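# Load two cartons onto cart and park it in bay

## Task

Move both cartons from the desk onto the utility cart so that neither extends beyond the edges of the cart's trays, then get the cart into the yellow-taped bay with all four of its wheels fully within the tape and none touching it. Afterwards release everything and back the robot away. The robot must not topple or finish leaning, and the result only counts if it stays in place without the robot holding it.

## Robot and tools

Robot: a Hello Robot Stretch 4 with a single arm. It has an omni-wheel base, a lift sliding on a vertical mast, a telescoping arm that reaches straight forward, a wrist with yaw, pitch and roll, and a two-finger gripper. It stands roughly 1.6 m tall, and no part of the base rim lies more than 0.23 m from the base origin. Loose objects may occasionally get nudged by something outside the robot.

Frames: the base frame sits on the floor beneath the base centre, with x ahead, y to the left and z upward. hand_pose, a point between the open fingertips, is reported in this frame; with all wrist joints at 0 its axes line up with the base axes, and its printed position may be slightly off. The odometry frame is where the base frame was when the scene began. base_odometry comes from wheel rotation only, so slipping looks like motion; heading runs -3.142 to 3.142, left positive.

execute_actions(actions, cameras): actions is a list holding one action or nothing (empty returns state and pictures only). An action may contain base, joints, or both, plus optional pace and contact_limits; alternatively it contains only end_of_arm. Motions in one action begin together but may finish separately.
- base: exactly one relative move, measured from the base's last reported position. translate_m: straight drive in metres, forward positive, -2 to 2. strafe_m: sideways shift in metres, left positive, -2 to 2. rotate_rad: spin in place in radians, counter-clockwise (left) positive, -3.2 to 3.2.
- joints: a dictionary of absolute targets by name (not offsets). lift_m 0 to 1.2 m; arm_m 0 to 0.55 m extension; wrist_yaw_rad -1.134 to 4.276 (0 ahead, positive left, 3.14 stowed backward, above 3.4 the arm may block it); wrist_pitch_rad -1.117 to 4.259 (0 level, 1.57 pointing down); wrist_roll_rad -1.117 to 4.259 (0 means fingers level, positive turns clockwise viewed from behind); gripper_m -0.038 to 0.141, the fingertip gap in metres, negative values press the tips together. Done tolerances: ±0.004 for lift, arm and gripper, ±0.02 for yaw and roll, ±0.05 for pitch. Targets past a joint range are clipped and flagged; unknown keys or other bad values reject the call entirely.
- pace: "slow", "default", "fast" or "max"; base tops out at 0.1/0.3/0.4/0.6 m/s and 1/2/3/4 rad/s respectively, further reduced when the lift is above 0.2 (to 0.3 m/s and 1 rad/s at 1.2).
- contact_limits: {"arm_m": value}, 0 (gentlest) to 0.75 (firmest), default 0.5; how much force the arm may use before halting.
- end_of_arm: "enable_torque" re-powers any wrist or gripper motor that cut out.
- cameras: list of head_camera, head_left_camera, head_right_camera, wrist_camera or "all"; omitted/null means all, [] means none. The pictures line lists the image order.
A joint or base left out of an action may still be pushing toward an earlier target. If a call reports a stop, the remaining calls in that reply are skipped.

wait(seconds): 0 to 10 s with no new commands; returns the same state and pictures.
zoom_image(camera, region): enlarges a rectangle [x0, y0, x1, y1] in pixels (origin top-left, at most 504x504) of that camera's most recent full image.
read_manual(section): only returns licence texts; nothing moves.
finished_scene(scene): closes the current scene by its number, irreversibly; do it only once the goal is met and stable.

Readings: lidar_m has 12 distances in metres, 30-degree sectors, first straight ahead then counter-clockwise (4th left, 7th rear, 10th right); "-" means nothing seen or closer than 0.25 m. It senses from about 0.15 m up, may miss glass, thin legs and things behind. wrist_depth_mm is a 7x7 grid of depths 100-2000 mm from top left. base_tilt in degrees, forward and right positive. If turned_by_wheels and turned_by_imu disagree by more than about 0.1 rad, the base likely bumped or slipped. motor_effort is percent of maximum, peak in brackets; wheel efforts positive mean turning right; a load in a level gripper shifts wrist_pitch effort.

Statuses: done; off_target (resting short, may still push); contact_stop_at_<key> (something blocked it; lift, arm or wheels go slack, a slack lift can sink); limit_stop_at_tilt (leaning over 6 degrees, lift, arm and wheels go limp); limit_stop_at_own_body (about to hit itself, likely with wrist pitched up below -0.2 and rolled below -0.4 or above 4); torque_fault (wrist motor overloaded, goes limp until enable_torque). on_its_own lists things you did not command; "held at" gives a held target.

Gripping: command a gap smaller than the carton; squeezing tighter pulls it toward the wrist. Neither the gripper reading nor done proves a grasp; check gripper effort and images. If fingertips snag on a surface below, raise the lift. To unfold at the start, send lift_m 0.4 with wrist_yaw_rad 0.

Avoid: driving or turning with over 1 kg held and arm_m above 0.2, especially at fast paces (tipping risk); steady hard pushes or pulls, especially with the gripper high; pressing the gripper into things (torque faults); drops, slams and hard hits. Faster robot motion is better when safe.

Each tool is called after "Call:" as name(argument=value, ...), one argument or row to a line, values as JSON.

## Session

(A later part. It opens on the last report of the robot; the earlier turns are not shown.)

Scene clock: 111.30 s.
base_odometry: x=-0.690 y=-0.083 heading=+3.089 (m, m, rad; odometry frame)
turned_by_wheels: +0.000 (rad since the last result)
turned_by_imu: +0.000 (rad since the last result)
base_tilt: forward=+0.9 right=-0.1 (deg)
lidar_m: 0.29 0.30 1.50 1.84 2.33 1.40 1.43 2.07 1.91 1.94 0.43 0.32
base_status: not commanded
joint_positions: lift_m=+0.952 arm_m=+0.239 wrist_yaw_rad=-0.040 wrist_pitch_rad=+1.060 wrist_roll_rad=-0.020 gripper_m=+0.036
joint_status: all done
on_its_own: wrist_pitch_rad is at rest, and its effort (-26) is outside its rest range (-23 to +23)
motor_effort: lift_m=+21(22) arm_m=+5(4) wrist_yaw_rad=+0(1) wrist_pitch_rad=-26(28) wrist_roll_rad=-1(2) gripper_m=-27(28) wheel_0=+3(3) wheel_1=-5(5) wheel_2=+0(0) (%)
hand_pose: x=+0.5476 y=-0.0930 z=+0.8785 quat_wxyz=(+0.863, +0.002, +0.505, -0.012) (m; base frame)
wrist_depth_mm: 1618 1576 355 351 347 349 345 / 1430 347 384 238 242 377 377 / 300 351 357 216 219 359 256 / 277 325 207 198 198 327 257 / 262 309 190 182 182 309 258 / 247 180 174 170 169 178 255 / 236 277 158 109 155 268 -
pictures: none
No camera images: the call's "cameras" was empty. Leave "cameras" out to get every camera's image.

Call:
execute_actions(
  actions=[
    {"joints":{"gripper_m":0.135}},
  ],
  cameras=[],
)

Call:
execute_actions(
  actions=[
    {"joints":{"lift_m":1.1}},
  ],
  cameras=[],
)

Call:
execute_actions(
  actions=[
    {"base":{"translate_m":-0.45},"joints":{"arm_m":0.0}},
  ],
  cameras=[],
)

Call:
execute_actions(
  actions=[
    {"base":{"rotate_rad":-0.4},"joints":{"lift_m":0.3,"wrist_pitch_rad":0.0,"wrist_yaw_rad":-0.11}},
  ],
)

Scene clock: 113.67 s.
base_odometry: x=-0.690 y=-0.083 heading=+3.089 (m, m, rad; odometry frame)
turned_by_wheels: +0.000 (rad since the last result)
turned_by_imu: +0.000 (rad since the last result)
base_tilt: forward=+0.9 right=-0.1 (deg)
lidar_m: 0.30 0.32 1.52 1.84 2.29 1.41 1.42 2.06 1.91 1.93 0.46 0.32
base_status: not commanded
joint_positions: lift_m=+0.952 arm_m=+0.239 wrist_yaw_rad=-0.041 wrist_pitch_rad=+1.049 wrist_roll_rad=-0.020 gripper_m=+0.135
joint_status: all done
motor_effort: lift_m=+20(21) arm_m=+5(5) wrist_yaw_rad=+2(7) wrist_pitch_rad=+3(26) wrist_roll_rad=-2(0) gripper_m=+0(26) wheel_0=+3(3) wheel_1=-5(5) wheel_2=+0(0) (%)
hand_pose: x=+0.5501 y=-0.0932 z=+0.8801 quat_wxyz=(+0.865, +0.002, +0.501, -0.013) (m; base frame)
wrist_depth_mm: 1618 1618 1618 991 946 1397 1308 / 1499 351 377 253 362 384 377 / 312 351 373 232 235 370 255 / 283 327 340 214 216 338 255 / 264 306 206 198 198 312 255 / 250 282 191 185 184 208 252 / 239 278 179 109 174 276 -
pictures: none
No camera images: the call's "cameras" was empty. Leave "cameras" out to get every camera's image.

Scene clock: 115.37 s.
base_odometry: x=-0.690 y=-0.083 heading=+3.089 (m, m, rad; odometry frame)
turned_by_wheels: +0.000 (rad since the last result)
turned_by_imu: +0.000 (rad since the last result)
base_tilt: forward=+0.8 right=-0.1 (deg)
lidar_m: 0.30 0.33 1.50 1.84 2.32 1.40 1.43 2.07 1.92 1.92 0.47 0.32
base_status: not commanded
joint_positions: lift_m=+1.100 arm_m=+0.239 wrist_yaw_rad=-0.040 wrist_pitch_rad=+1.051 wrist_roll_rad=-0.020 gripper_m=+0.135
joint_status: all done
motor_effort: lift_m=+24(26) arm_m=+5(5) wrist_yaw_rad=+1(2) wrist_pitch_rad=-2(2) wrist_roll_rad=-1(2) gripper_m=+1(2) wheel_0=+3(3) wheel_1=-5(5) wheel_2=+0(1) (%)
hand_pose: x=+0.5497 y=-0.0931 z=+1.0275 quat_wxyz=(+0.865, +0.002, +0.502, -0.013) (m; base frame)
wrist_depth_mm: 1708 1863 1808 1756 1661 1464 1336 / 1661 1708 1661 1661 1661 1576 1537 / 1537 1537 539 535 535 521 521 / 1430 1366 504 377 500 504 500 / 1308 436 469 351 462 355 342 / 1229 389 433 325 336 210 319 / 1138 366 418 109 404 387 306
pictures: none
No camera images: the call's "cameras" was empty. Leave "cameras" out to get every camera's image.

Scene clock: 118.33 s.
base_odometry: x=-0.241 y=-0.107 heading=+3.088 (m, m, rad; odometry frame)
turned_by_wheels: +0.000 (rad since the last result)
turned_by_imu: +0.000 (rad since the last result)
base_tilt: forward=+0.8 right=-0.1 (deg)
lidar_m: 0.73 1.85 1.75 2.00 1.09 0.99 0.99 1.28 1.73 1.76 2.18 0.79
base_status: done
joint_positions: lift_m=+1.100 arm_m=+0.002 wrist_yaw_rad=-0.040 wrist_pitch_rad=+1.051 wrist_roll_rad=-0.020 gripper_m=+0.135
joint_status: all done
joint sent to its limit — the command would take arm_m past its lower limit, so that joint was sent only as far as its limit.
motor_effort: lift_m=+24(24) arm_m=-5(6) wrist_yaw_rad=+1(1) wrist_pitch_rad=-1(0) wrist_roll_rad=-3(1) gripper_m=+0(0) wheel_0=-5(8) wheel_1=-5(7) wheel_2=+4(17) (%)
hand_pose: x=+0.3125 y=-0.0931 z=+1.0275 quat_wxyz=(+0.865, +0.002, +0.502, -0.012) (m; base frame)
wrist_depth_mm: 1756 1863 621 609 609 615 603 / 1661 1708 1618 1025 1025 1008 1576 / 1537 1537 1499 960 946 960 1499 / 1430 1397 1397 1255 1229 1366 1366 / 1308 1308 1308 1281 1281 1281 1255 / 1205 1229 1182 1229 1160 210 1182 / 1160 1138 1182 109 1118 1098 1098
pictures: none
No camera images: the call's "cameras" was empty. Leave "cameras" out to get every camera's image.

Scene clock: 122.27 s.
base_odometry: x=-0.241 y=-0.107 heading=+2.690 (m, m, rad; odometry frame)
turned_by_wheels: -0.399 (rad since the last result)
turned_by_imu: -0.407 (rad since the last result)
base_tilt: forward=+0.8 right=-0.1 (deg)
lidar_m: 0.75 0.73 1.75 1.86 2.06 1.03 0.99 1.04 1.79 1.72 1.78 2.43
base_status: done
joint_positions: lift_m=+0.300 arm_m=+0.002 wrist_yaw_rad=-0.110 wrist_pitch_rad=+0.002 wrist_roll_rad=-0.020 gripper_m=+0.135
joint_status: all done
motor_effort: lift_m=+16(23) arm_m=-5(5) wrist_yaw_rad=+0(4) wrist_pitch_rad=-6(8) wrist_roll_rad=-1(1) gripper_m=-1(0) wheel_0=+5(8) wheel_1=+5(12) wheel_2=+7(11) (%)
hand_pose: x=+0.4501 y=-0.1185 z=+0.4778 quat_wxyz=(+0.998, -0.010, +0.002, -0.055) (m; base frame)
wrist_depth_mm: 621 627 627 668 - - - / 1983 1921 960 - - - - / 1983 - - - - - - / 496 549 603 676 - - - / - - - - - - - / 878 917 891 715 1430 210 1537 / 715 715 778 109 1118 1060 1098
pictures: head_camera, head_left_camera, head_right_camera, wrist_camera
camera_calibration (this result's frames):
wrist_camera: T_world_to_cam=[[-0.073887, -0.995686, 0.0561319, -0.107493], [-0.0300641, -0.0540363, -0.998086, 0.54145], [0.996813, -0.0754332, -0.0259418, -0.216387], [0, 0, 0, 1]] pos_world=[0.224033, -0.0940943, 0.540835]
Images, in order (width x height): head_camera 420x560, head_left_camera 420x672, head_right_camera 420x672, wrist_camera 616x392.

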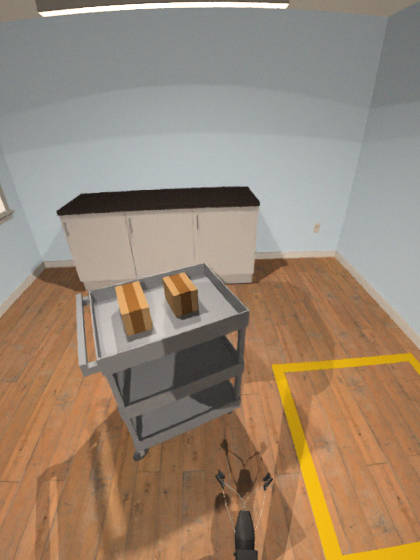

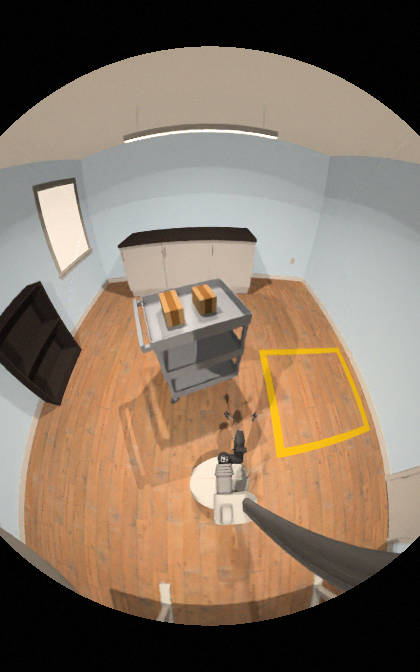

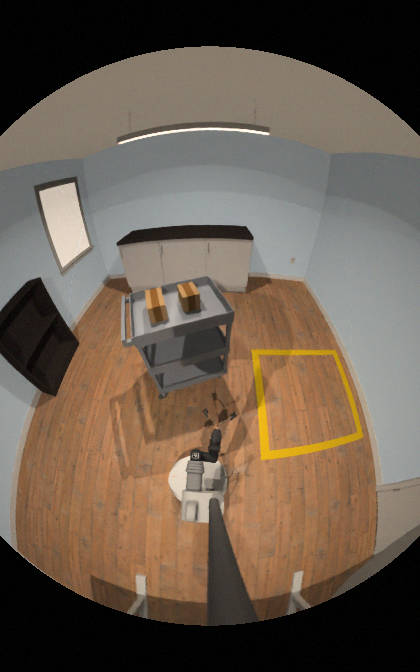

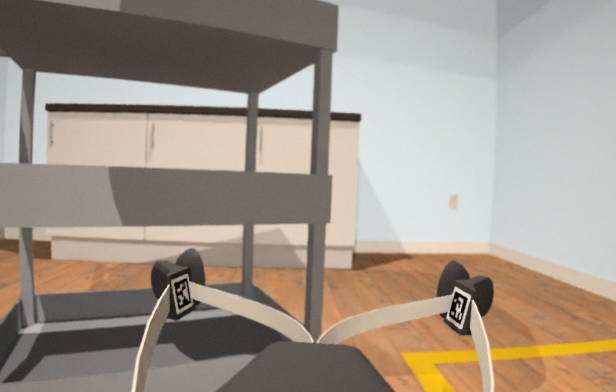

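Call:
execute_actions(
  actions=[
    {"base":{"strafe_m":1.12},"joints":{"lift_m":0.2},"pace":"fast"},
  ],
  cameras=[],
)

Call:
execute_actions(
  actions=[
    {"base":{"translate_m":0.65},"pace":"fast"},
  ],
  cameras=[],
)

Call:
execute_actions(
  actions=[
    {"base":{"rotate_rad":-1.11},"joints":{"lift_m":0.66,"wrist_roll_rad":1.57,"gripper_m":0.1}},
  ],
)

Scene clock: 128.90 s.
base_odometry: x=-0.730 y=-1.114 heading=+2.690 (m, m, rad; odometry frame)
turned_by_wheels: +0.000 (rad since the last result)
turned_by_imu: -0.008 (rad since the last result)
base_tilt: forward=+0.8 right=-0.1 (deg)
lidar_m: 2.27 0.83 0.72 0.87 0.90 1.24 1.81 1.18 1.47 2.86 0.95 0.95
base_status: done
joint_positions: lift_m=+0.200 arm_m=+0.002 wrist_yaw_rad=-0.110 wrist_pitch_rad=+0.002 wrist_roll_rad=-0.020 gripper_m=+0.135
joint_status: all done
motor_effort: lift_m=+17(15) arm_m=-4(5) wrist_yaw_rad=+0(0) wrist_pitch_rad=-5(6) wrist_roll_rad=-1(0) gripper_m=-2(1) wheel_0=+0(16) wheel_1=-2(15) wheel_2=+0(1) (%)
hand_pose: x=+0.4500 y=-0.1185 z=+0.3778 quat_wxyz=(+0.998, -0.010, +0.002, -0.055) (m; base frame)
wrist_depth_mm: 1499 - - - - 866 768 / 1464 - - - - - - / 1537 - - - - - 750 / 1576 - - - - - - / 1464 1921 - - - - - / 1060 1042 1025 1229 1160 209 715 / 809 809 878 109 917 854 891
pictures: none
No camera images: the call's "cameras" was empty. Leave "cameras" out to get every camera's image.

Scene clock: 131.80 s.
base_odometry: x=-1.315 y=-0.831 heading=+2.690 (m, m, rad; odometry frame)
turned_by_wheels: +0.000 (rad since the last result)
turned_by_imu: -0.001 (rad since the last result)
base_tilt: forward=+0.8 right=-0.1 (deg)
lidar_m: 1.59 0.87 0.60 0.56 0.59 1.24 2.46 1.78 2.38 0.63 0.61 1.69
base_status: done
joint_positions: lift_m=+0.200 arm_m=+0.002 wrist_yaw_rad=-0.110 wrist_pitch_rad=+0.002 wrist_roll_rad=-0.020 gripper_m=+0.135
joint_status: not commanded
motor_effort: lift_m=+17(17) arm_m=-5(5) wrist_yaw_rad=+0(0) wrist_pitch_rad=-4(4) wrist_roll_rad=-2(3) gripper_m=+0(1) wheel_0=+4(10) wheel_1=+2(9) wheel_2=-1(19) (%)
hand_pose: x=+0.4500 y=-0.1186 z=+0.3778 quat_wxyz=(+0.998, -0.010, +0.002, -0.055) (m; base frame)
wrist_depth_mm: 1499 1983 1983 - - - - / 1537 1921 1397 1397 1430 1464 1537 / 1537 1983 1397 1430 1464 1464 1499 / 1576 1921 1397 1430 1464 1499 1537 / 1499 1921 1464 1464 1464 1499 1537 / 1078 1060 1008 1229 1160 209 1229 / 809 809 878 109 917 854 904
pictures: none
No camera images: the call's "cameras" was empty. Leave "cameras" out to get every camera's image.

Scene clock: 134.60 s.
base_odometry: x=-1.315 y=-0.831 heading=+1.581 (m, m, rad; odometry frame)
turned_by_wheels: -1.109 (rad since the last result)
turned_by_imu: -1.132 (rad since the last result)
base_tilt: forward=+0.8 right=-0.1 (deg)
lidar_m: 0.61 1.74 1.62 1.39 0.61 0.57 0.59 1.18 2.46 1.78 2.25 0.64
base_status: done
joint_positions: lift_m=+0.660 arm_m=+0.002 wrist_yaw_rad=-0.110 wrist_pitch_rad=+0.002 wrist_roll_rad=+1.570 gripper_m=+0.100
joint_status: all done
motor_effort: lift_m=+24(25) arm_m=-4(5) wrist_yaw_rad=-1(0) wrist_pitch_rad=-5(7) wrist_roll_rad=-1(6) gripper_m=-1(2) wheel_0=+6(9) wheel_1=+4(9) wheel_2=+6(9) (%)
hand_pose: x=+0.4500 y=-0.1186 z=+0.8373 quat_wxyz=(+0.706, +0.706, -0.038, -0.040) (m; base frame)
wrist_depth_mm: - - - - - 1756 1229 / - - - - - 1756 1205 / - - - 469 - 668 462 / - - - 469 1078 788 462 / - - - 469 - 778 459 / - - 203 462 213 654 459 / - - - 109 - 640 452
pictures: head_camera, head_left_camera, head_right_camera, wrist_camera
camera_calibration (this result's frames):
wrist_camera: T_world_to_cam=[[0.0289432, -0.0410734, -0.998737, 0.822378], [0.0881774, 0.995365, -0.0383794, 0.167872], [0.995684, -0.0869552, 0.0324308, -0.256782], [0, 0, 0, 1]] pos_world=[0.217069, -0.155645, 0.836109]
Images, in order (width x height): head_camera 420x560, head_left_camera 420x672, head_right_camera 420x672, wrist_camera 616x392.

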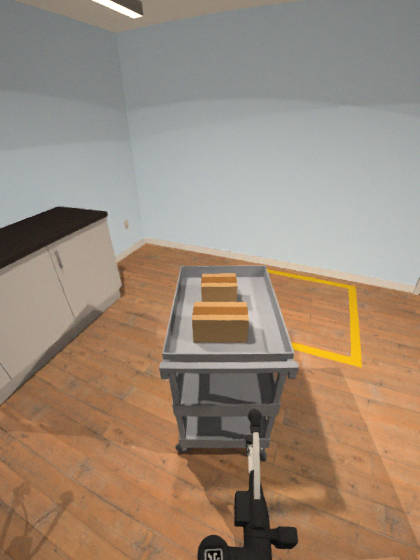

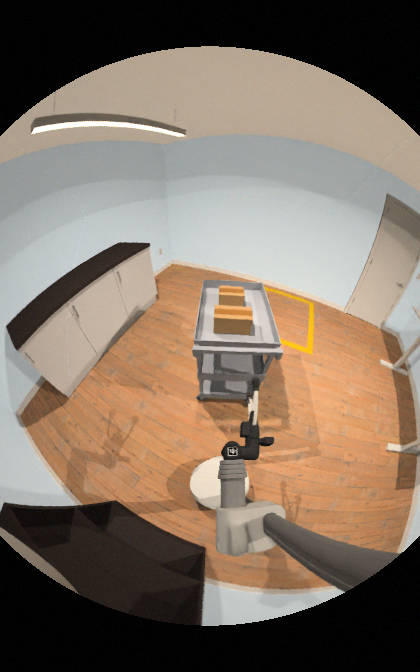

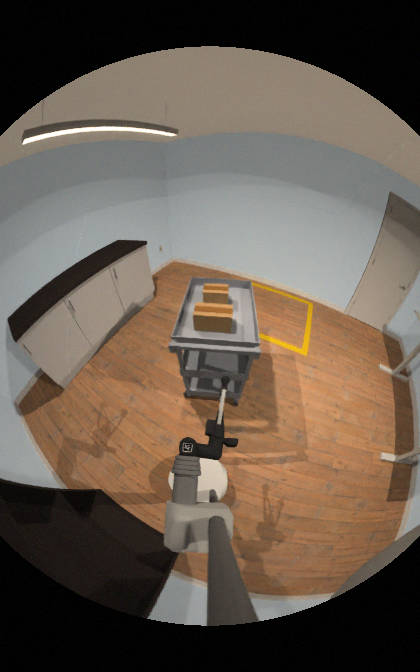

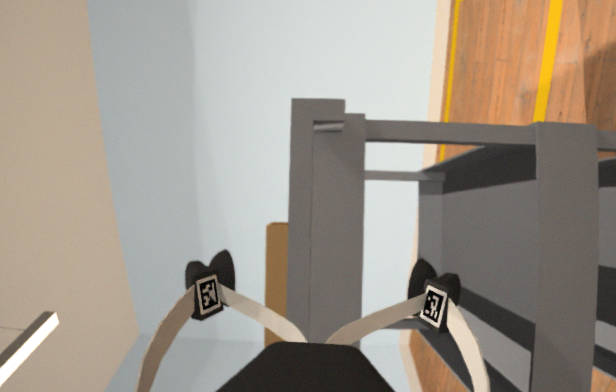

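Call:
execute_actions(
  actions=[
    {"base":{"strafe_m":0.03},"joints":{"lift_m":0.68,"gripper_m":0.07}},
  ],
  cameras=[],
)

Call:
execute_actions(
  actions=[
    {"base":{"translate_m":0.12},"pace":"slow"},
  ],
  cameras=["head_camera","wrist_camera"],
)

Scene clock: 136.30 s.
base_odometry: x=-1.345 y=-0.831 heading=+1.581 (m, m, rad; odometry frame)
turned_by_wheels: +0.000 (rad since the last result)
turned_by_imu: +0.000 (rad since the last result)
base_tilt: forward=+0.8 right=-0.1 (deg)
lidar_m: 0.61 1.70 1.59 1.36 0.59 0.55 0.57 1.17 2.50 1.81 2.31 0.64
base_status: done
joint_positions: lift_m=+0.680 arm_m=+0.002 wrist_yaw_rad=-0.110 wrist_pitch_rad=+0.002 wrist_roll_rad=+1.570 gripper_m=+0.070
joint_status: all done
motor_effort: lift_m=+24(25) arm_m=-5(5) wrist_yaw_rad=+0(0) wrist_pitch_rad=-7(6) wrist_roll_rad=-1(1) gripper_m=-3(3) wheel_0=-2(11) wheel_1=+3(15) wheel_2=+1(11) (%)
hand_pose: x=+0.4500 y=-0.1186 z=+0.8572 quat_wxyz=(+0.706, +0.706, -0.038, -0.040) (m; base frame)
wrist_depth_mm: - - - - - 1808 1255 / - - - - - 1708 1205 / - - - - 1042 723 469 / - - - 469 - 820 521 / - - - 466 1060 820 517 / - - 216 462 194 750 459 / - - - 109 - 676 455
pictures: none
No camera images: the call's "cameras" was empty. Leave "cameras" out to get every camera's image.

Scene clock: 138.77 s.
base_odometry: x=-1.346 y=-0.711 heading=+1.582 (m, m, rad; odometry frame)
turned_by_wheels: +0.000 (rad since the last result)
turned_by_imu: +0.000 (rad since the last result)
base_tilt: forward=+0.8 right=-0.1 (deg)
lidar_m: 0.48 1.64 1.53 1.49 0.72 0.66 0.68 1.31 2.56 1.82 2.32 0.53
base_status: done
joint_positions: lift_m=+0.680 arm_m=+0.002 wrist_yaw_rad=-0.110 wrist_pitch_rad=+0.002 wrist_roll_rad=+1.570 gripper_m=+0.070
joint_status: not commanded
motor_effort: lift_m=+24(24) arm_m=-4(5) wrist_yaw_rad=+0(0) wrist_pitch_rad=-5(6) wrist_roll_rad=+0(1) gripper_m=-2(3) wheel_0=+5(8) wheel_1=+4(8) wheel_2=-6(13) (%)
hand_pose: x=+0.4500 y=-0.1186 z=+0.8572 quat_wxyz=(+0.706, +0.706, -0.038, -0.040) (m; base frame)
wrist_depth_mm: - - - 298 - 1756 1229 / - - - 355 355 366 488 / - - - 351 353 831 554 / - - - 351 349 831 564 / - - - 347 349 820 559 / - - 216 345 193 741 554 / - - - 109 - 676 559
pictures: head_camera, wrist_camera
camera_calibration (this result's frames):
wrist_camera: T_world_to_cam=[[0.0289444, -0.0410733, -0.998737, 0.842335], [0.0881775, 0.995365, -0.0383792, 0.168639], [0.995684, -0.0869553, 0.0324319, -0.257431], [0, 0, 0, 1]] pos_world=[0.217069, -0.155645, 0.856092]
Images, in order (width x height): head_camera 420x560, wrist_camera 616x392.

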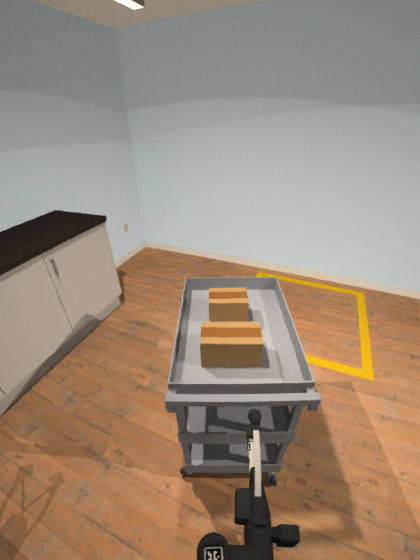

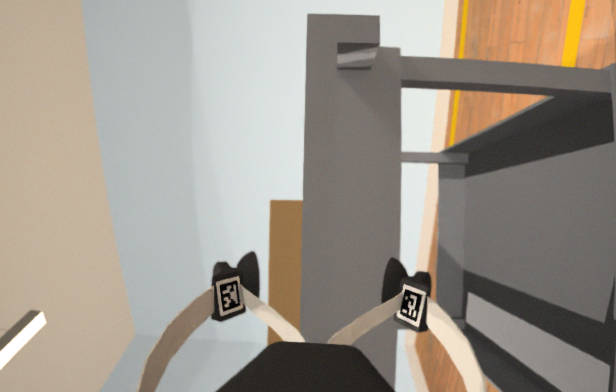

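Call:
execute_actions(
  actions=[
    {"base":{"translate_m":0.075},"pace":"slow"},
  ],
  cameras=["head_camera","wrist_camera"],
)

Call:
execute_actions(
  actions=[
    {"joints":{"gripper_m":-0.01}},
  ],
  cameras=["head_camera","wrist_camera"],
)

Scene clock: 141.30 s.
base_odometry: x=-1.347 y=-0.637 heading=+1.582 (m, m, rad; odometry frame)
turned_by_wheels: +0.000 (rad since the last result)
turned_by_imu: +0.000 (rad since the last result)
base_tilt: forward=+0.8 right=-0.1 (deg)
lidar_m: 0.41 0.47 1.50 1.53 0.80 0.73 0.73 1.39 2.44 1.86 2.35 0.46
base_status: done
joint_positions: lift_m=+0.680 arm_m=+0.002 wrist_yaw_rad=-0.110 wrist_pitch_rad=+0.002 wrist_roll_rad=+1.570 gripper_m=+0.070
joint_status: not commanded
motor_effort: lift_m=+24(24) arm_m=-5(4) wrist_yaw_rad=+0(0) wrist_pitch_rad=-4(6) wrist_roll_rad=-1(0) gripper_m=-2(3) wheel_0=+4(7) wheel_1=+3(7) wheel_2=-6(11) (%)
hand_pose: x=+0.4500 y=-0.1186 z=+0.8572 quat_wxyz=(+0.706, +0.706, -0.038, -0.040) (m; base frame)
wrist_depth_mm: - - - 282 281 286 285 / - - - 281 279 1808 512 / - - - 278 277 798 559 / - - - 276 276 831 564 / - - - 276 274 809 559 / - - 216 215 193 741 549 / - - - 109 271 668 559
pictures: head_camera, wrist_camera
camera_calibration (this result's frames):
wrist_camera: T_world_to_cam=[[0.0289443, -0.0410734, -0.998737, 0.842335], [0.0881775, 0.995365, -0.0383793, 0.168639], [0.995684, -0.0869553, 0.0324319, -0.257431], [0, 0, 0, 1]] pos_world=[0.217069, -0.155645, 0.856092]
Images, in order (width x height): head_camera 420x560, wrist_camera 616x392.

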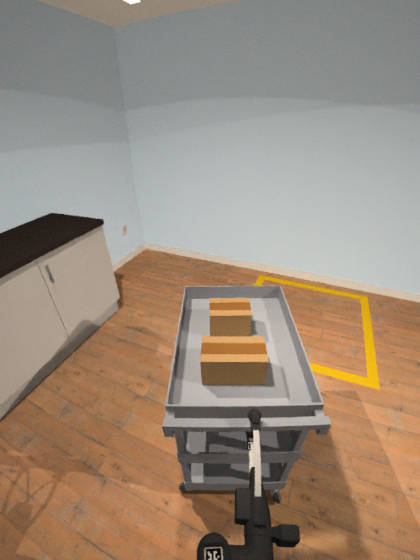

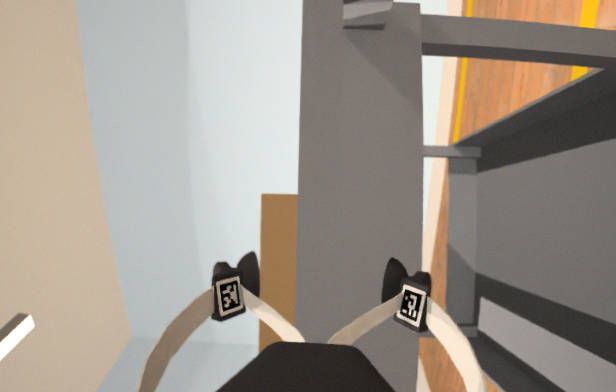

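Scene clock: 142.87 s.
base_odometry: x=-1.347 y=-0.636 heading=+1.582 (m, m, rad; odometry frame)
turned_by_wheels: +0.000 (rad since the last result)
turned_by_imu: +0.000 (rad since the last result)
base_tilt: forward=+0.9 right=-0.1 (deg)
lidar_m: 0.42 0.46 1.50 1.53 0.80 0.73 0.74 1.41 2.43 1.85 2.34 0.46
base_status: not commanded
joint_positions: lift_m=+0.680 arm_m=+0.002 wrist_yaw_rad=-0.109 wrist_pitch_rad=+0.001 wrist_roll_rad=+1.570 gripper_m=-0.009
joint_status: all done
motor_effort: lift_m=+24(24) arm_m=-5(5) wrist_yaw_rad=-4(5) wrist_pitch_rad=-2(6) wrist_roll_rad=+0(0) gripper_m=-17(19) wheel_0=+3(4) wheel_1=+3(3) wheel_2=-4(5) (%)
hand_pose: x=+0.4502 y=-0.1182 z=+0.8576 quat_wxyz=(+0.706, +0.706, -0.038, -0.039) (m; base frame)
wrist_depth_mm: - - - 276 274 279 278 / - - - 274 273 1863 1182 / - - - 272 271 842 554 / - - - 270 270 820 569 / - - - 210 267 820 559 / - - 184 208 185 750 554 / - - - 109 264 634 559
pictures: head_camera, wrist_camera
camera_calibration (this result's frames):
wrist_camera: T_world_to_cam=[[0.0301754, -0.0411627, -0.998697, 0.842105], [0.0868717, 0.995479, -0.0384053, 0.168888], [0.995762, -0.0855995, 0.0336149, -0.25846], [0, 0, 0, 1]] pos_world=[0.217282, -0.155585, 0.856182]
Images, in order (width x height): head_camera 420x560, wrist_camera 616x392.

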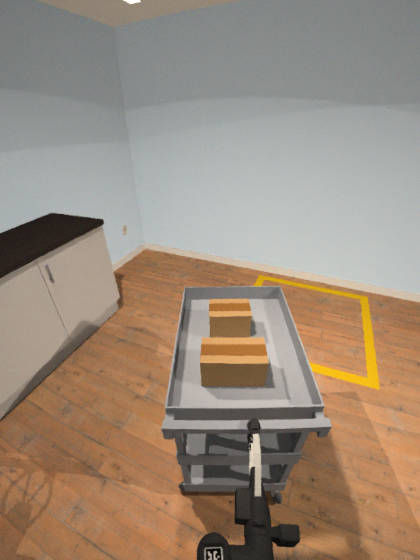

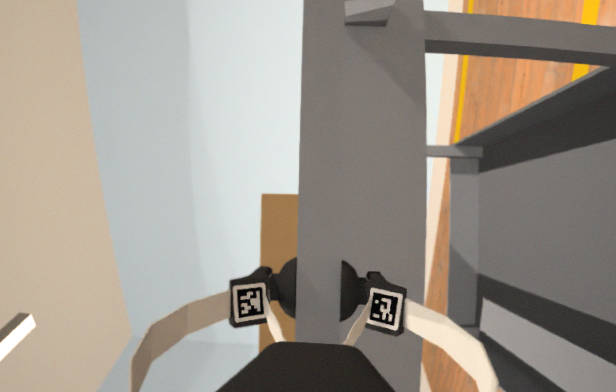

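Call:
execute_actions(
  actions=[
    {"joints":{"gripper_m":-0.03}},
  ],
  cameras=[],
)

Call:
execute_actions(
  actions=[
    {"base":{"strafe_m":0.1},"pace":"slow"},
  ],
  cameras=["head_camera","head_left_camera","wrist_camera"],
)

Scene clock: 144.07 s.
base_odometry: x=-1.347 y=-0.636 heading=+1.582 (m, m, rad; odometry frame)
turned_by_wheels: +0.000 (rad since the last result)
turned_by_imu: +0.000 (rad since the last result)
base_tilt: forward=+0.8 right=-0.1 (deg)
lidar_m: 0.39 0.46 1.50 1.53 0.81 0.72 0.75 1.40 2.43 1.85 2.35 0.45
base_status: not commanded
joint_positions: lift_m=+0.680 arm_m=+0.002 wrist_yaw_rad=-0.108 wrist_pitch_rad=+0.002 wrist_roll_rad=+1.570 gripper_m=-0.029
joint_status: all done
motor_effort: lift_m=+24(24) arm_m=-5(5) wrist_yaw_rad=-5(5) wrist_pitch_rad=-3(6) wrist_roll_rad=+1(0) gripper_m=-22(23) wheel_0=+3(3) wheel_1=+3(3) wheel_2=-4(4) (%)
hand_pose: x=+0.4502 y=-0.1181 z=+0.8575 quat_wxyz=(+0.706, +0.706, -0.038, -0.039) (m; base frame)
wrist_depth_mm: - - - 272 271 277 274 / - - - 270 270 1808 1229 / - - - 268 267 842 559 / - - - 266 266 831 564 / - - - 206 264 820 564 / - - 183 204 180 741 554 / - - - 109 260 615 554
pictures: none
No camera images: the call's "cameras" was empty. Leave "cameras" out to get every camera's image.

Scene clock: 146.20 s.
base_odometry: x=-1.446 y=-0.637 heading=+1.581 (m, m, rad; odometry frame)
turned_by_wheels: +0.000 (rad since the last result)
turned_by_imu: -0.001 (rad since the last result)
base_tilt: forward=+0.9 right=-0.1 (deg)
lidar_m: 0.42 1.52 1.41 1.43 0.76 0.68 0.71 1.33 2.57 1.95 2.51 0.44
base_status: done
joint_positions: lift_m=+0.680 arm_m=+0.002 wrist_yaw_rad=-0.116 wrist_pitch_rad=+0.001 wrist_roll_rad=+1.570 gripper_m=-0.029
joint_status: not commanded
on_its_own: wrist_yaw_rad is at rest, and its effort (+16) is outside its rest range (-13 to +13)
motor_effort: lift_m=+24(24) arm_m=-4(5) wrist_yaw_rad=+16(21) wrist_pitch_rad=-3(1) wrist_roll_rad=+3(3) gripper_m=-19(22) wheel_0=-8(13) wheel_1=+4(9) wheel_2=+0(5) (%)
hand_pose: x=+0.4492 y=-0.1202 z=+0.8575 quat_wxyz=(+0.706, +0.706, -0.040, -0.041) (m; base frame)
wrist_depth_mm: - - - 196 253 1430 279 / - - - 199 256 1808 569 / - - - 258 257 831 569 / - - - 260 259 831 564 / - - - 206 263 820 564 / - - 183 205 180 741 549 / - - - 109 266 544 554
pictures: head_camera, head_left_camera, wrist_camera
camera_calibration (this result's frames):
wrist_camera: T_world_to_cam=[[0.0295812, -0.0413439, -0.998707, 0.842219], [0.0940192, 0.99483, -0.0383986, 0.167655], [0.995131, -0.0927617, 0.0333154, -0.258001], [0, 0, 0, 1]] pos_world=[0.216069, -0.1559, 0.856163]
Images, in order (width x height): head_camera 420x560, head_left_camera 420x672, wrist_camera 616x392.

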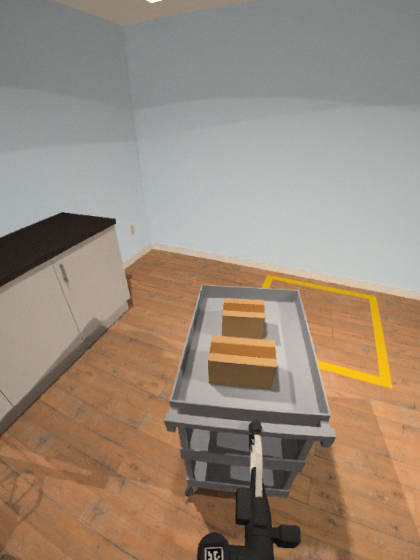

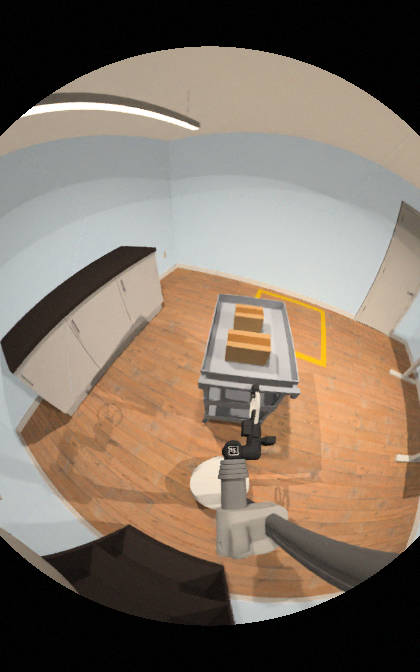

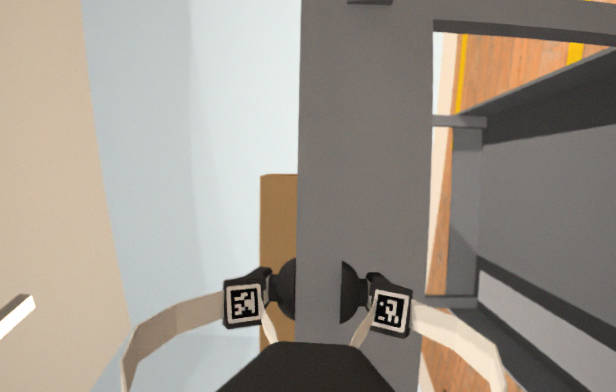

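Call:
execute_actions(
  actions=[
    {"base":{"rotate_rad":-0.17},"pace":"slow"},
  ],
  cameras=[],
)

Call:
execute_actions(
  actions=[
    {"base":{"strafe_m":0.22},"pace":"slow"},
  ],
  cameras=["head_camera"],
)

Call:
execute_actions(
  actions=[
    {"base":{"rotate_rad":-0.2},"pace":"slow"},
  ],
  cameras=[],
)

Call:
execute_actions(
  actions=[
    {"base":{"strafe_m":0.22},"pace":"slow"},
  ],
  cameras=["head_camera","head_left_camera","wrist_camera"],
)

Scene clock: 148.53 s.
base_odometry: x=-1.447 y=-0.637 heading=+1.413 (m, m, rad; odometry frame)
turned_by_wheels: -0.168 (rad since the last result)
turned_by_imu: -0.171 (rad since the last result)
base_tilt: forward=+0.8 right=-0.1 (deg)
lidar_m: 0.39 0.42 1.41 1.40 0.80 0.69 0.69 1.20 2.11 1.95 2.22 0.47
base_status: done
joint_positions: lift_m=+0.680 arm_m=+0.002 wrist_yaw_rad=-0.105 wrist_pitch_rad=+0.001 wrist_roll_rad=+1.570 gripper_m=-0.029
joint_status: not commanded
on_its_own: wrist_yaw_rad is at rest, and its effort (-14) is outside its rest range (-13 to +13)
motor_effort: lift_m=+24(24) arm_m=-4(4) wrist_yaw_rad=-14(35) wrist_pitch_rad=-2(4) wrist_roll_rad=+0(2) gripper_m=-21(23) wheel_0=+8(11) wheel_1=+4(8) wheel_2=+10(14) (%)
hand_pose: x=+0.4505 y=-0.1173 z=+0.8576 quat_wxyz=(+0.706, +0.706, -0.037, -0.038) (m; base frame)
wrist_depth_mm: - - - 276 300 1661 1205 / - - - 293 294 1576 320 / - - - 283 283 1863 525 / - - - 276 276 820 569 / - - - 212 268 820 564 / - - 184 203 182 750 554 / - - - 109 254 634 559
pictures: none
No camera images: the call's "cameras" was empty. Leave "cameras" out to get every camera's image.

Scene clock: 151.90 s.
base_odometry: x=-1.663 y=-0.603 heading=+1.413 (m, m, rad; odometry frame)
turned_by_wheels: +0.000 (rad since the last result)
turned_by_imu: -0.003 (rad since the last result)
base_tilt: forward=+0.8 right=-0.1 (deg)
lidar_m: 0.42 1.40 1.20 1.20 1.10 0.63 0.64 0.76 1.97 2.17 2.44 0.42
base_status: done
joint_positions: lift_m=+0.680 arm_m=+0.002 wrist_yaw_rad=-0.116 wrist_pitch_rad=+0.001 wrist_roll_rad=+1.570 gripper_m=-0.029
joint_status: not commanded
on_its_own: wrist_yaw_rad is at rest, and its effort (+17) is outside its rest range (-13 to +13)
motor_effort: lift_m=+24(24) arm_m=-3(4) wrist_yaw_rad=+17(22) wrist_pitch_rad=-2(3) wrist_roll_rad=-1(0) gripper_m=-21(23) wheel_0=-9(12) wheel_1=+5(9) wheel_2=+0(10) (%)
hand_pose: x=+0.4491 y=-0.1202 z=+0.8576 quat_wxyz=(+0.706, +0.706, -0.041, -0.041) (m; base frame)
wrist_depth_mm: - - - 187 242 1708 1308 / - - - 191 247 820 544 / - - - 195 251 831 569 / - - - 256 256 831 564 / - - - 205 262 820 559 / - - 183 206 181 691 549 / - - - 109 272 535 530
pictures: head_camera
Images, in order (width x height): head_camera 420x560.

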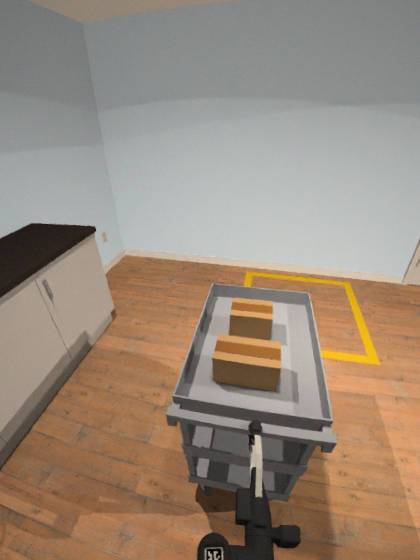

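Scene clock: 153.07 s.
base_odometry: x=-1.664 y=-0.603 heading=+1.215 (m, m, rad; odometry frame)
turned_by_wheels: -0.198 (rad since the last result)
turned_by_imu: -0.202 (rad since the last result)
base_tilt: forward=+0.8 right=-0.1 (deg)
lidar_m: 0.39 0.42 1.21 1.20 1.22 0.66 0.64 0.70 1.49 2.16 2.21 0.46
base_status: done
joint_positions: lift_m=+0.680 arm_m=+0.002 wrist_yaw_rad=-0.105 wrist_pitch_rad=+0.001 wrist_roll_rad=+1.570 gripper_m=-0.029
joint_status: not commanded
on_its_own: wrist_yaw_rad is at rest, and its effort (-16) is outside its rest range (-13 to +13)
motor_effort: lift_m=+24(24) arm_m=-4(3) wrist_yaw_rad=-16(30) wrist_pitch_rad=-1(2) wrist_roll_rad=+0(1) gripper_m=-21(23) wheel_0=+9(11) wheel_1=+4(8) wheel_2=+10(11) (%)
hand_pose: x=+0.4504 y=-0.1171 z=+0.8577 quat_wxyz=(+0.706, +0.706, -0.037, -0.037) (m; base frame)
wrist_depth_mm: - - - 276 294 1464 1205 / - - - 289 289 1576 1229 / - - - 281 281 1921 539 / - - - 274 274 831 564 / - - - 211 267 820 559 / - - 183 203 182 741 554 / - - - 109 254 627 559
pictures: none
No camera images: the call's "cameras" was empty. Leave "cameras" out to get every camera's image.

Scene clock: 156.43 s.
base_odometry: x=-1.869 y=-0.526 heading=+1.214 (m, m, rad; odometry frame)
turned_by_wheels: +0.000 (rad since the last result)
turned_by_imu: -0.003 (rad since the last result)
base_tilt: forward=+0.9 right=-0.1 (deg)
lidar_m: 0.43 1.33 1.01 0.98 1.20 0.96 0.62 0.68 0.98 2.39 2.45 0.44
base_status: done
joint_positions: lift_m=+0.680 arm_m=+0.002 wrist_yaw_rad=-0.114 wrist_pitch_rad=+0.001 wrist_roll_rad=+1.570 gripper_m=-0.029
joint_status: not commanded
motor_effort: lift_m=+24(24) arm_m=-3(3) wrist_yaw_rad=+10(24) wrist_pitch_rad=+0(2) wrist_roll_rad=+1(0) gripper_m=-21(22) wheel_0=-9(14) wheel_1=+4(8) wheel_2=+0(4) (%)
hand_pose: x=+0.4494 y=-0.1196 z=+0.8576 quat_wxyz=(+0.706, +0.706, -0.040, -0.041) (m; base frame)
wrist_depth_mm: - - - 184 238 1808 1255 / - - - 189 243 788 549 / - - - 193 249 820 569 / - - - 255 255 831 569 / - - - 205 262 820 564 / - - 183 206 181 691 554 / - - - 109 274 521 530
pictures: head_camera, head_left_camera, wrist_camera
camera_calibration (this result's frames):
wrist_camera: T_world_to_cam=[[0.0300345, -0.0412985, -0.998695, 0.842138], [0.0918271, 0.995035, -0.0383856, 0.168037], [0.995322, -0.0905544, 0.0336777, -0.258186], [0, 0, 0, 1]] pos_world=[0.216254, -0.155804, 0.856184]
Images, in order (width x height): head_camera 420x560, head_left_camera 420x672, wrist_camera 616x392.

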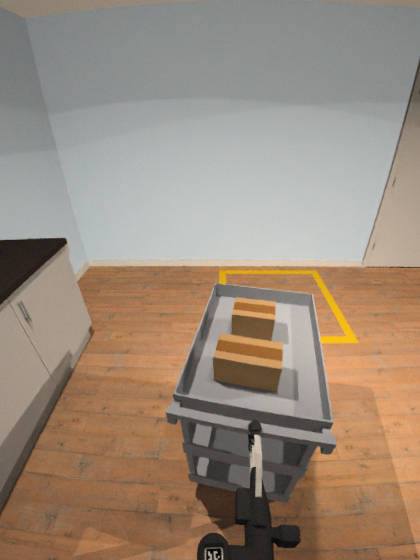

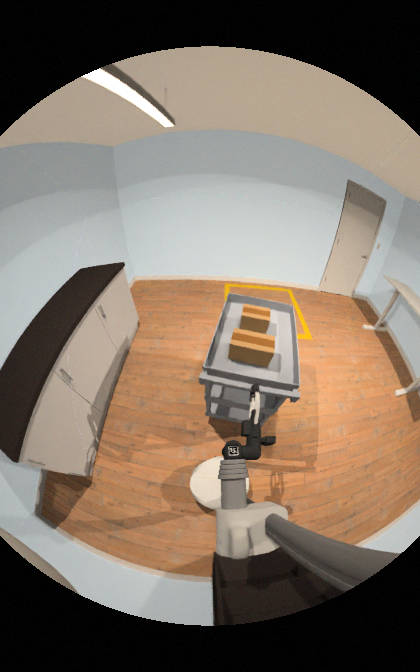

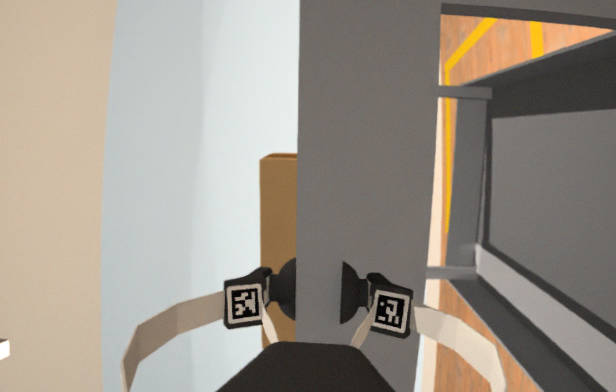

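Call:
execute_actions(
  actions=[
    {"base":{"rotate_rad":-0.22},"pace":"slow"},
  ],
  cameras=[],
)

Call:
execute_actions(
  actions=[
    {"base":{"strafe_m":0.24},"pace":"slow"},
  ],
  cameras=[],
)

Call:
execute_actions(
  actions=[
    {"base":{"rotate_rad":-0.2},"pace":"slow"},
  ],
  cameras=[],
)

Call:
execute_actions(
  actions=[
    {"base":{"strafe_m":0.1},"pace":"slow"},
  ],
  cameras=["head_camera","head_left_camera","head_right_camera"],
)

Scene clock: 158.50 s.
base_odometry: x=-1.869 y=-0.526 heading=+0.996 (m, m, rad; odometry frame)
turned_by_wheels: -0.218 (rad since the last result)
turned_by_imu: -0.222 (rad since the last result)
base_tilt: forward=+0.8 right=-0.1 (deg)
lidar_m: 0.39 0.40 1.08 0.97 1.00 1.02 0.63 0.65 0.79 2.39 2.37 0.45
base_status: done
joint_positions: lift_m=+0.680 arm_m=+0.002 wrist_yaw_rad=-0.105 wrist_pitch_rad=+0.001 wrist_roll_rad=+1.570 gripper_m=-0.029
joint_status: not commanded
on_its_own: wrist_yaw_rad is at rest, and its effort (-15) is outside its rest range (-13 to +13)
motor_effort: lift_m=+24(24) arm_m=-3(3) wrist_yaw_rad=-15(32) wrist_pitch_rad=-1(2) wrist_roll_rad=+0(0) gripper_m=-21(23) wheel_0=+7(13) wheel_1=+5(9) wheel_2=+9(15) (%)
hand_pose: x=+0.4504 y=-0.1171 z=+0.8577 quat_wxyz=(+0.706, +0.706, -0.037, -0.037) (m; base frame)
wrist_depth_mm: - - - 274 297 1661 1205 / - - - 293 293 1576 320 / - - - 283 283 1863 530 / - - - 276 276 842 564 / - - - 211 267 820 564 / - - 182 203 182 750 554 / - - - 109 254 634 564
pictures: none
No camera images: the call's "cameras" was empty. Leave "cameras" out to get every camera's image.

Scene clock: 162.03 s.
base_odometry: x=-2.071 y=-0.395 heading=+0.996 (m, m, rad; odometry frame)
turned_by_wheels: +0.000 (rad since the last result)
turned_by_imu: -0.003 (rad since the last result)
base_tilt: forward=+0.8 right=-0.1 (deg)
lidar_m: 0.43 1.32 0.83 0.74 0.76 1.04 0.96 0.71 0.86 2.49 2.62 0.44
base_status: done
joint_positions: lift_m=+0.680 arm_m=+0.002 wrist_yaw_rad=-0.116 wrist_pitch_rad=+0.001 wrist_roll_rad=+1.570 gripper_m=-0.029
joint_status: not commanded
on_its_own: wrist_yaw_rad is at rest, and its effort (+17) is outside its rest range (-13 to +13)
motor_effort: lift_m=+24(24) arm_m=-3(3) wrist_yaw_rad=+17(25) wrist_pitch_rad=-2(2) wrist_roll_rad=-2(1) gripper_m=-19(22) wheel_0=-8(12) wheel_1=+5(5) wheel_2=+0(6) (%)
hand_pose: x=+0.4491 y=-0.1201 z=+0.8576 quat_wxyz=(+0.706, +0.706, -0.041, -0.041) (m; base frame)
wrist_depth_mm: - - - 185 238 1661 1281 / - - - 189 244 809 549 / - - - 193 249 820 569 / - - - 256 255 831 564 / - - - 205 260 820 559 / - - 185 205 182 691 549 / - - - 109 274 525 525
pictures: none
No camera images: the call's "cameras" was empty. Leave "cameras" out to get every camera's image.

Scene clock: 163.20 s.
base_odometry: x=-2.071 y=-0.395 heading=+0.798 (m, m, rad; odometry frame)
turned_by_wheels: -0.198 (rad since the last result)
turned_by_imu: -0.202 (rad since the last result)
base_tilt: forward=+0.8 right=-0.1 (deg)
lidar_m: 0.39 0.42 0.93 0.75 0.75 1.14 0.96 0.72 0.76 1.19 2.60 0.47
base_status: done
joint_positions: lift_m=+0.680 arm_m=+0.002 wrist_yaw_rad=-0.104 wrist_pitch_rad=+0.001 wrist_roll_rad=+1.570 gripper_m=-0.029
joint_status: not commanded
on_its_own: wrist_yaw_rad is at rest, and its effort (-18) is outside its rest range (-13 to +13)
motor_effort: lift_m=+24(24) arm_m=-3(3) wrist_yaw_rad=-18(33) wrist_pitch_rad=-2(2) wrist_roll_rad=+0(0) gripper_m=-21(23) wheel_0=+9(12) wheel_1=+5(6) wheel_2=+9(18) (%)
hand_pose: x=+0.4505 y=-0.1168 z=+0.8576 quat_wxyz=(+0.706, +0.706, -0.036, -0.037) (m; base frame)
wrist_depth_mm: - - - 274 289 294 1138 / - - - 286 285 1576 1182 / - - - 279 278 1863 535 / - - - 273 271 820 564 / - - - 210 266 820 564 / - - 182 203 182 741 554 / - - - 109 254 634 559
pictures: none
No camera images: the call's "cameras" was empty. Leave "cameras" out to get every camera's image.

Scene clock: 165.37 s.
base_odometry: x=-2.142 y=-0.326 heading=+0.797 (m, m, rad; odometry frame)
turned_by_wheels: +0.000 (rad since the last result)
turned_by_imu: -0.002 (rad since the last result)
base_tilt: forward=+0.8 right=-0.1 (deg)
lidar_m: 0.41 0.47 0.84 0.66 0.66 1.19 0.99 0.81 0.77 1.23 2.70 0.45
base_status: done
joint_positions: lift_m=+0.680 arm_m=+0.002 wrist_yaw_rad=-0.117 wrist_pitch_rad=+0.001 wrist_roll_rad=+1.570 gripper_m=-0.029
joint_status: not commanded
on_its_own: wrist_yaw_rad is at rest, and its effort (+20) is outside its rest range (-13 to +13)
motor_effort: lift_m=+24(24) arm_m=-3(3) wrist_yaw_rad=+20(23) wrist_pitch_rad=-1(1) wrist_roll_rad=+2(2) gripper_m=-20(23) wheel_0=-9(13) wheel_1=+3(15) wheel_2=+0(5) (%)
hand_pose: x=+0.4490 y=-0.1204 z=+0.8576 quat_wxyz=(+0.706, +0.706, -0.041, -0.042) (m; base frame)
wrist_depth_mm: - - - 268 267 273 271 / - - - 267 267 1863 1205 / - - - 266 266 809 564 / - - - 265 264 820 569 / - - - 206 263 809 564 / - - 183 204 181 741 549 / - - - 109 259 609 554
pictures: head_camera, head_left_camera, head_right_camera
Images, in order (width x height): head_camera 420x560, head_left_camera 420x672, head_right_camera 420x672.

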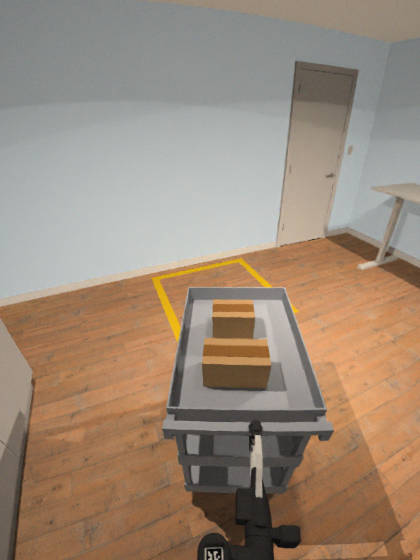

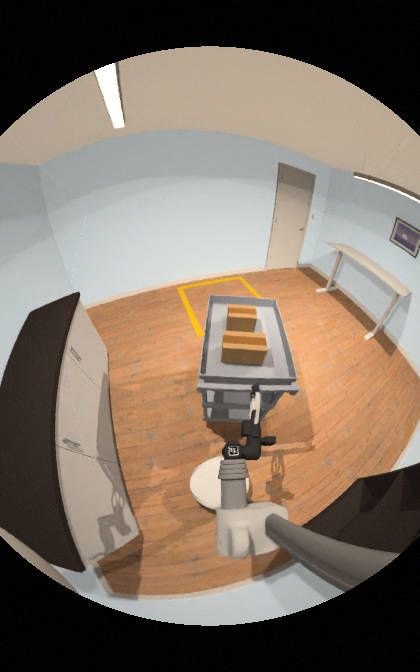

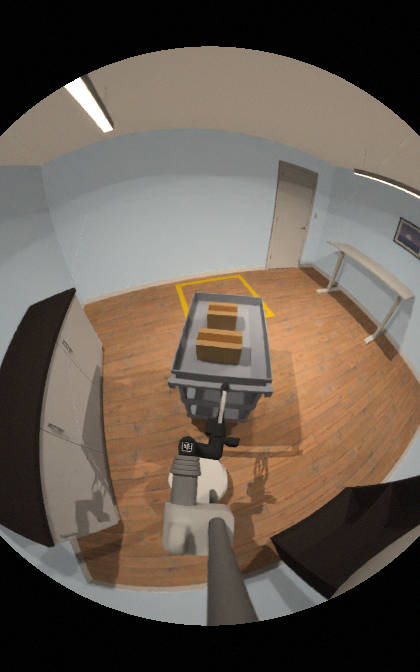

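Call:
execute_actions(
  actions=[
    {"base":{"translate_m":0.5},"pace":"slow"},
  ],
  cameras=["head_camera"],
)

Scene clock: 172.07 s.
base_odometry: x=-1.793 y=+0.032 heading=+0.798 (m, m, rad; odometry frame)
turned_by_wheels: +0.000 (rad since the last result)
turned_by_imu: +0.000 (rad since the last result)
base_tilt: forward=+0.8 right=-0.1 (deg)
lidar_m: 0.40 0.40 1.03 0.83 0.82 0.93 1.47 1.20 1.29 2.60 2.47 0.46
base_status: done
joint_positions: lift_m=+0.680 arm_m=+0.001 wrist_yaw_rad=-0.109 wrist_pitch_rad=+0.001 wrist_roll_rad=+1.570 gripper_m=-0.029
joint_status: not commanded
motor_effort: lift_m=+24(24) arm_m=-2(3) wrist_yaw_rad=-2(23) wrist_pitch_rad=-2(1) wrist_roll_rad=+1(1) gripper_m=-22(21) wheel_0=+6(10) wheel_1=+4(7) wheel_2=-6(13) (%)
hand_pose: x=+0.4496 y=-0.1183 z=+0.8577 quat_wxyz=(+0.706, +0.706, -0.038, -0.039) (m; base frame)
wrist_depth_mm: - - - 274 290 297 1205 / - - - 286 285 1576 1205 / - - - 278 279 1808 549 / - - - 272 272 809 569 / - - - 209 266 831 559 / - - 183 202 182 741 554 / 1983 1921 1921 109 254 627 559
pictures: head_camera
Images, in order (width x height): head_camera 420x560.

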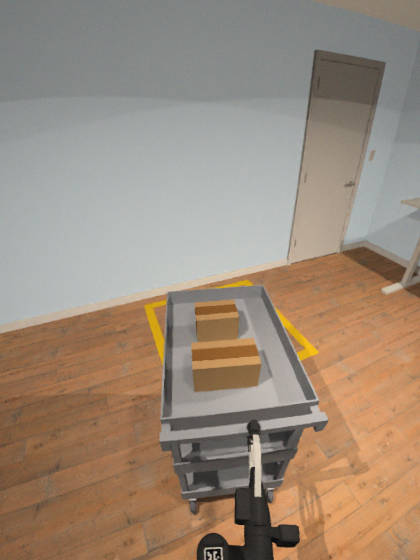

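Call:
execute_actions(
  actions=[
    {"base":{"strafe_m":0.12},"pace":"slow"},
  ],
  cameras=[],
)

Call:
execute_actions(
  actions=[
    {"base":{"translate_m":0.4},"pace":"slow"},
  ],
  cameras=["head_camera","head_left_camera","head_right_camera"],
)

Scene clock: 174.77 s.
base_odometry: x=-1.878 y=+0.116 heading=+0.797 (m, m, rad; odometry frame)
turned_by_wheels: +0.000 (rad since the last result)
turned_by_imu: -0.002 (rad since the last result)
base_tilt: forward=+0.9 right=-0.1 (deg)
lidar_m: 0.42 0.47 0.90 0.72 0.70 0.81 1.52 1.25 1.36 2.68 2.59 0.44
base_status: done
joint_positions: lift_m=+0.680 arm_m=+0.001 wrist_yaw_rad=-0.112 wrist_pitch_rad=+0.001 wrist_roll_rad=+1.570 gripper_m=-0.029
joint_status: not commanded
motor_effort: lift_m=+24(24) arm_m=-2(2) wrist_yaw_rad=+7(17) wrist_pitch_rad=-2(1) wrist_roll_rad=-1(1) gripper_m=-22(23) wheel_0=-8(12) wheel_1=+3(6) wheel_2=+0(11) (%)
hand_pose: x=+0.4492 y=-0.1192 z=+0.8576 quat_wxyz=(+0.706, +0.706, -0.039, -0.040) (m; base frame)
wrist_depth_mm: - - - 202 260 270 - / - - - 203 260 1808 854 / - - - 263 262 788 564 / - - - 263 262 842 564 / - - - 205 262 820 559 / - - 183 204 182 741 549 / 1863 1863 1921 109 263 574 559
pictures: none
No camera images: the call's "cameras" was empty. Leave "cameras" out to get every camera's image.

Scene clock: 180.07 s.
base_odometry: x=-1.599 y=+0.402 heading=+0.798 (m, m, rad; odometry frame)
turned_by_wheels: +0.000 (rad since the last result)
turned_by_imu: +0.000 (rad since the last result)
base_tilt: forward=+0.8 right=-0.1 (deg)
lidar_m: 0.39 0.41 1.07 0.86 0.85 0.94 1.92 1.61 1.79 2.48 2.44 0.45
base_status: done
joint_positions: lift_m=+0.680 arm_m=+0.001 wrist_yaw_rad=-0.109 wrist_pitch_rad=+0.001 wrist_roll_rad=+1.570 gripper_m=-0.029
joint_status: not commanded
motor_effort: lift_m=+24(24) arm_m=-2(2) wrist_yaw_rad=-4(15) wrist_pitch_rad=+1(2) wrist_roll_rad=-2(0) gripper_m=-19(23) wheel_0=+8(9) wheel_1=+6(12) wheel_2=-8(10) (%)
hand_pose: x=+0.4497 y=-0.1183 z=+0.8577 quat_wxyz=(+0.706, +0.706, -0.038, -0.039) (m; base frame)
wrist_depth_mm: - - - 277 283 290 287 / - - - 281 279 1756 1138 / - - - 274 273 1708 549 / 1863 1921 1863 270 270 831 569 / 1756 1756 1756 208 264 820 564 / 1618 1661 183 203 182 759 554 / 1537 1537 1537 109 255 634 559
pictures: head_camera, head_left_camera, head_right_camera
Images, in order (width x height): head_camera 420x560, head_left_camera 420x672, head_right_camera 420x672.

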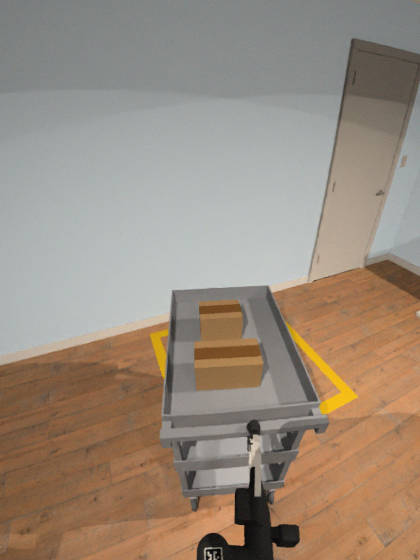

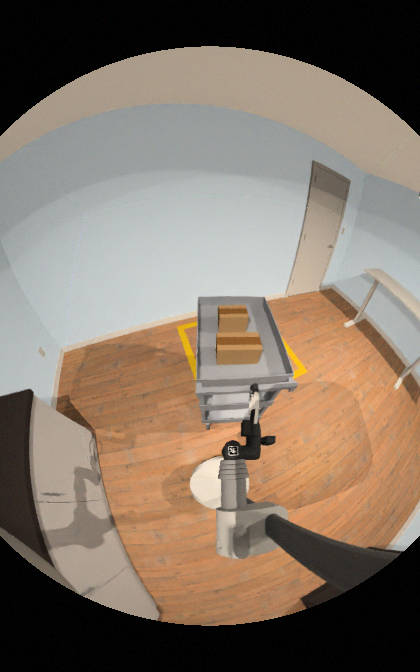

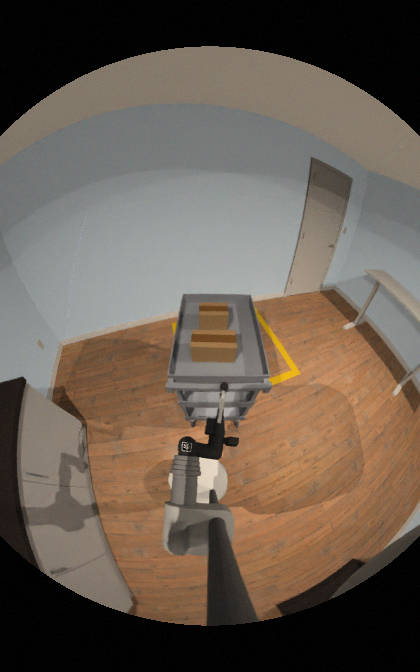

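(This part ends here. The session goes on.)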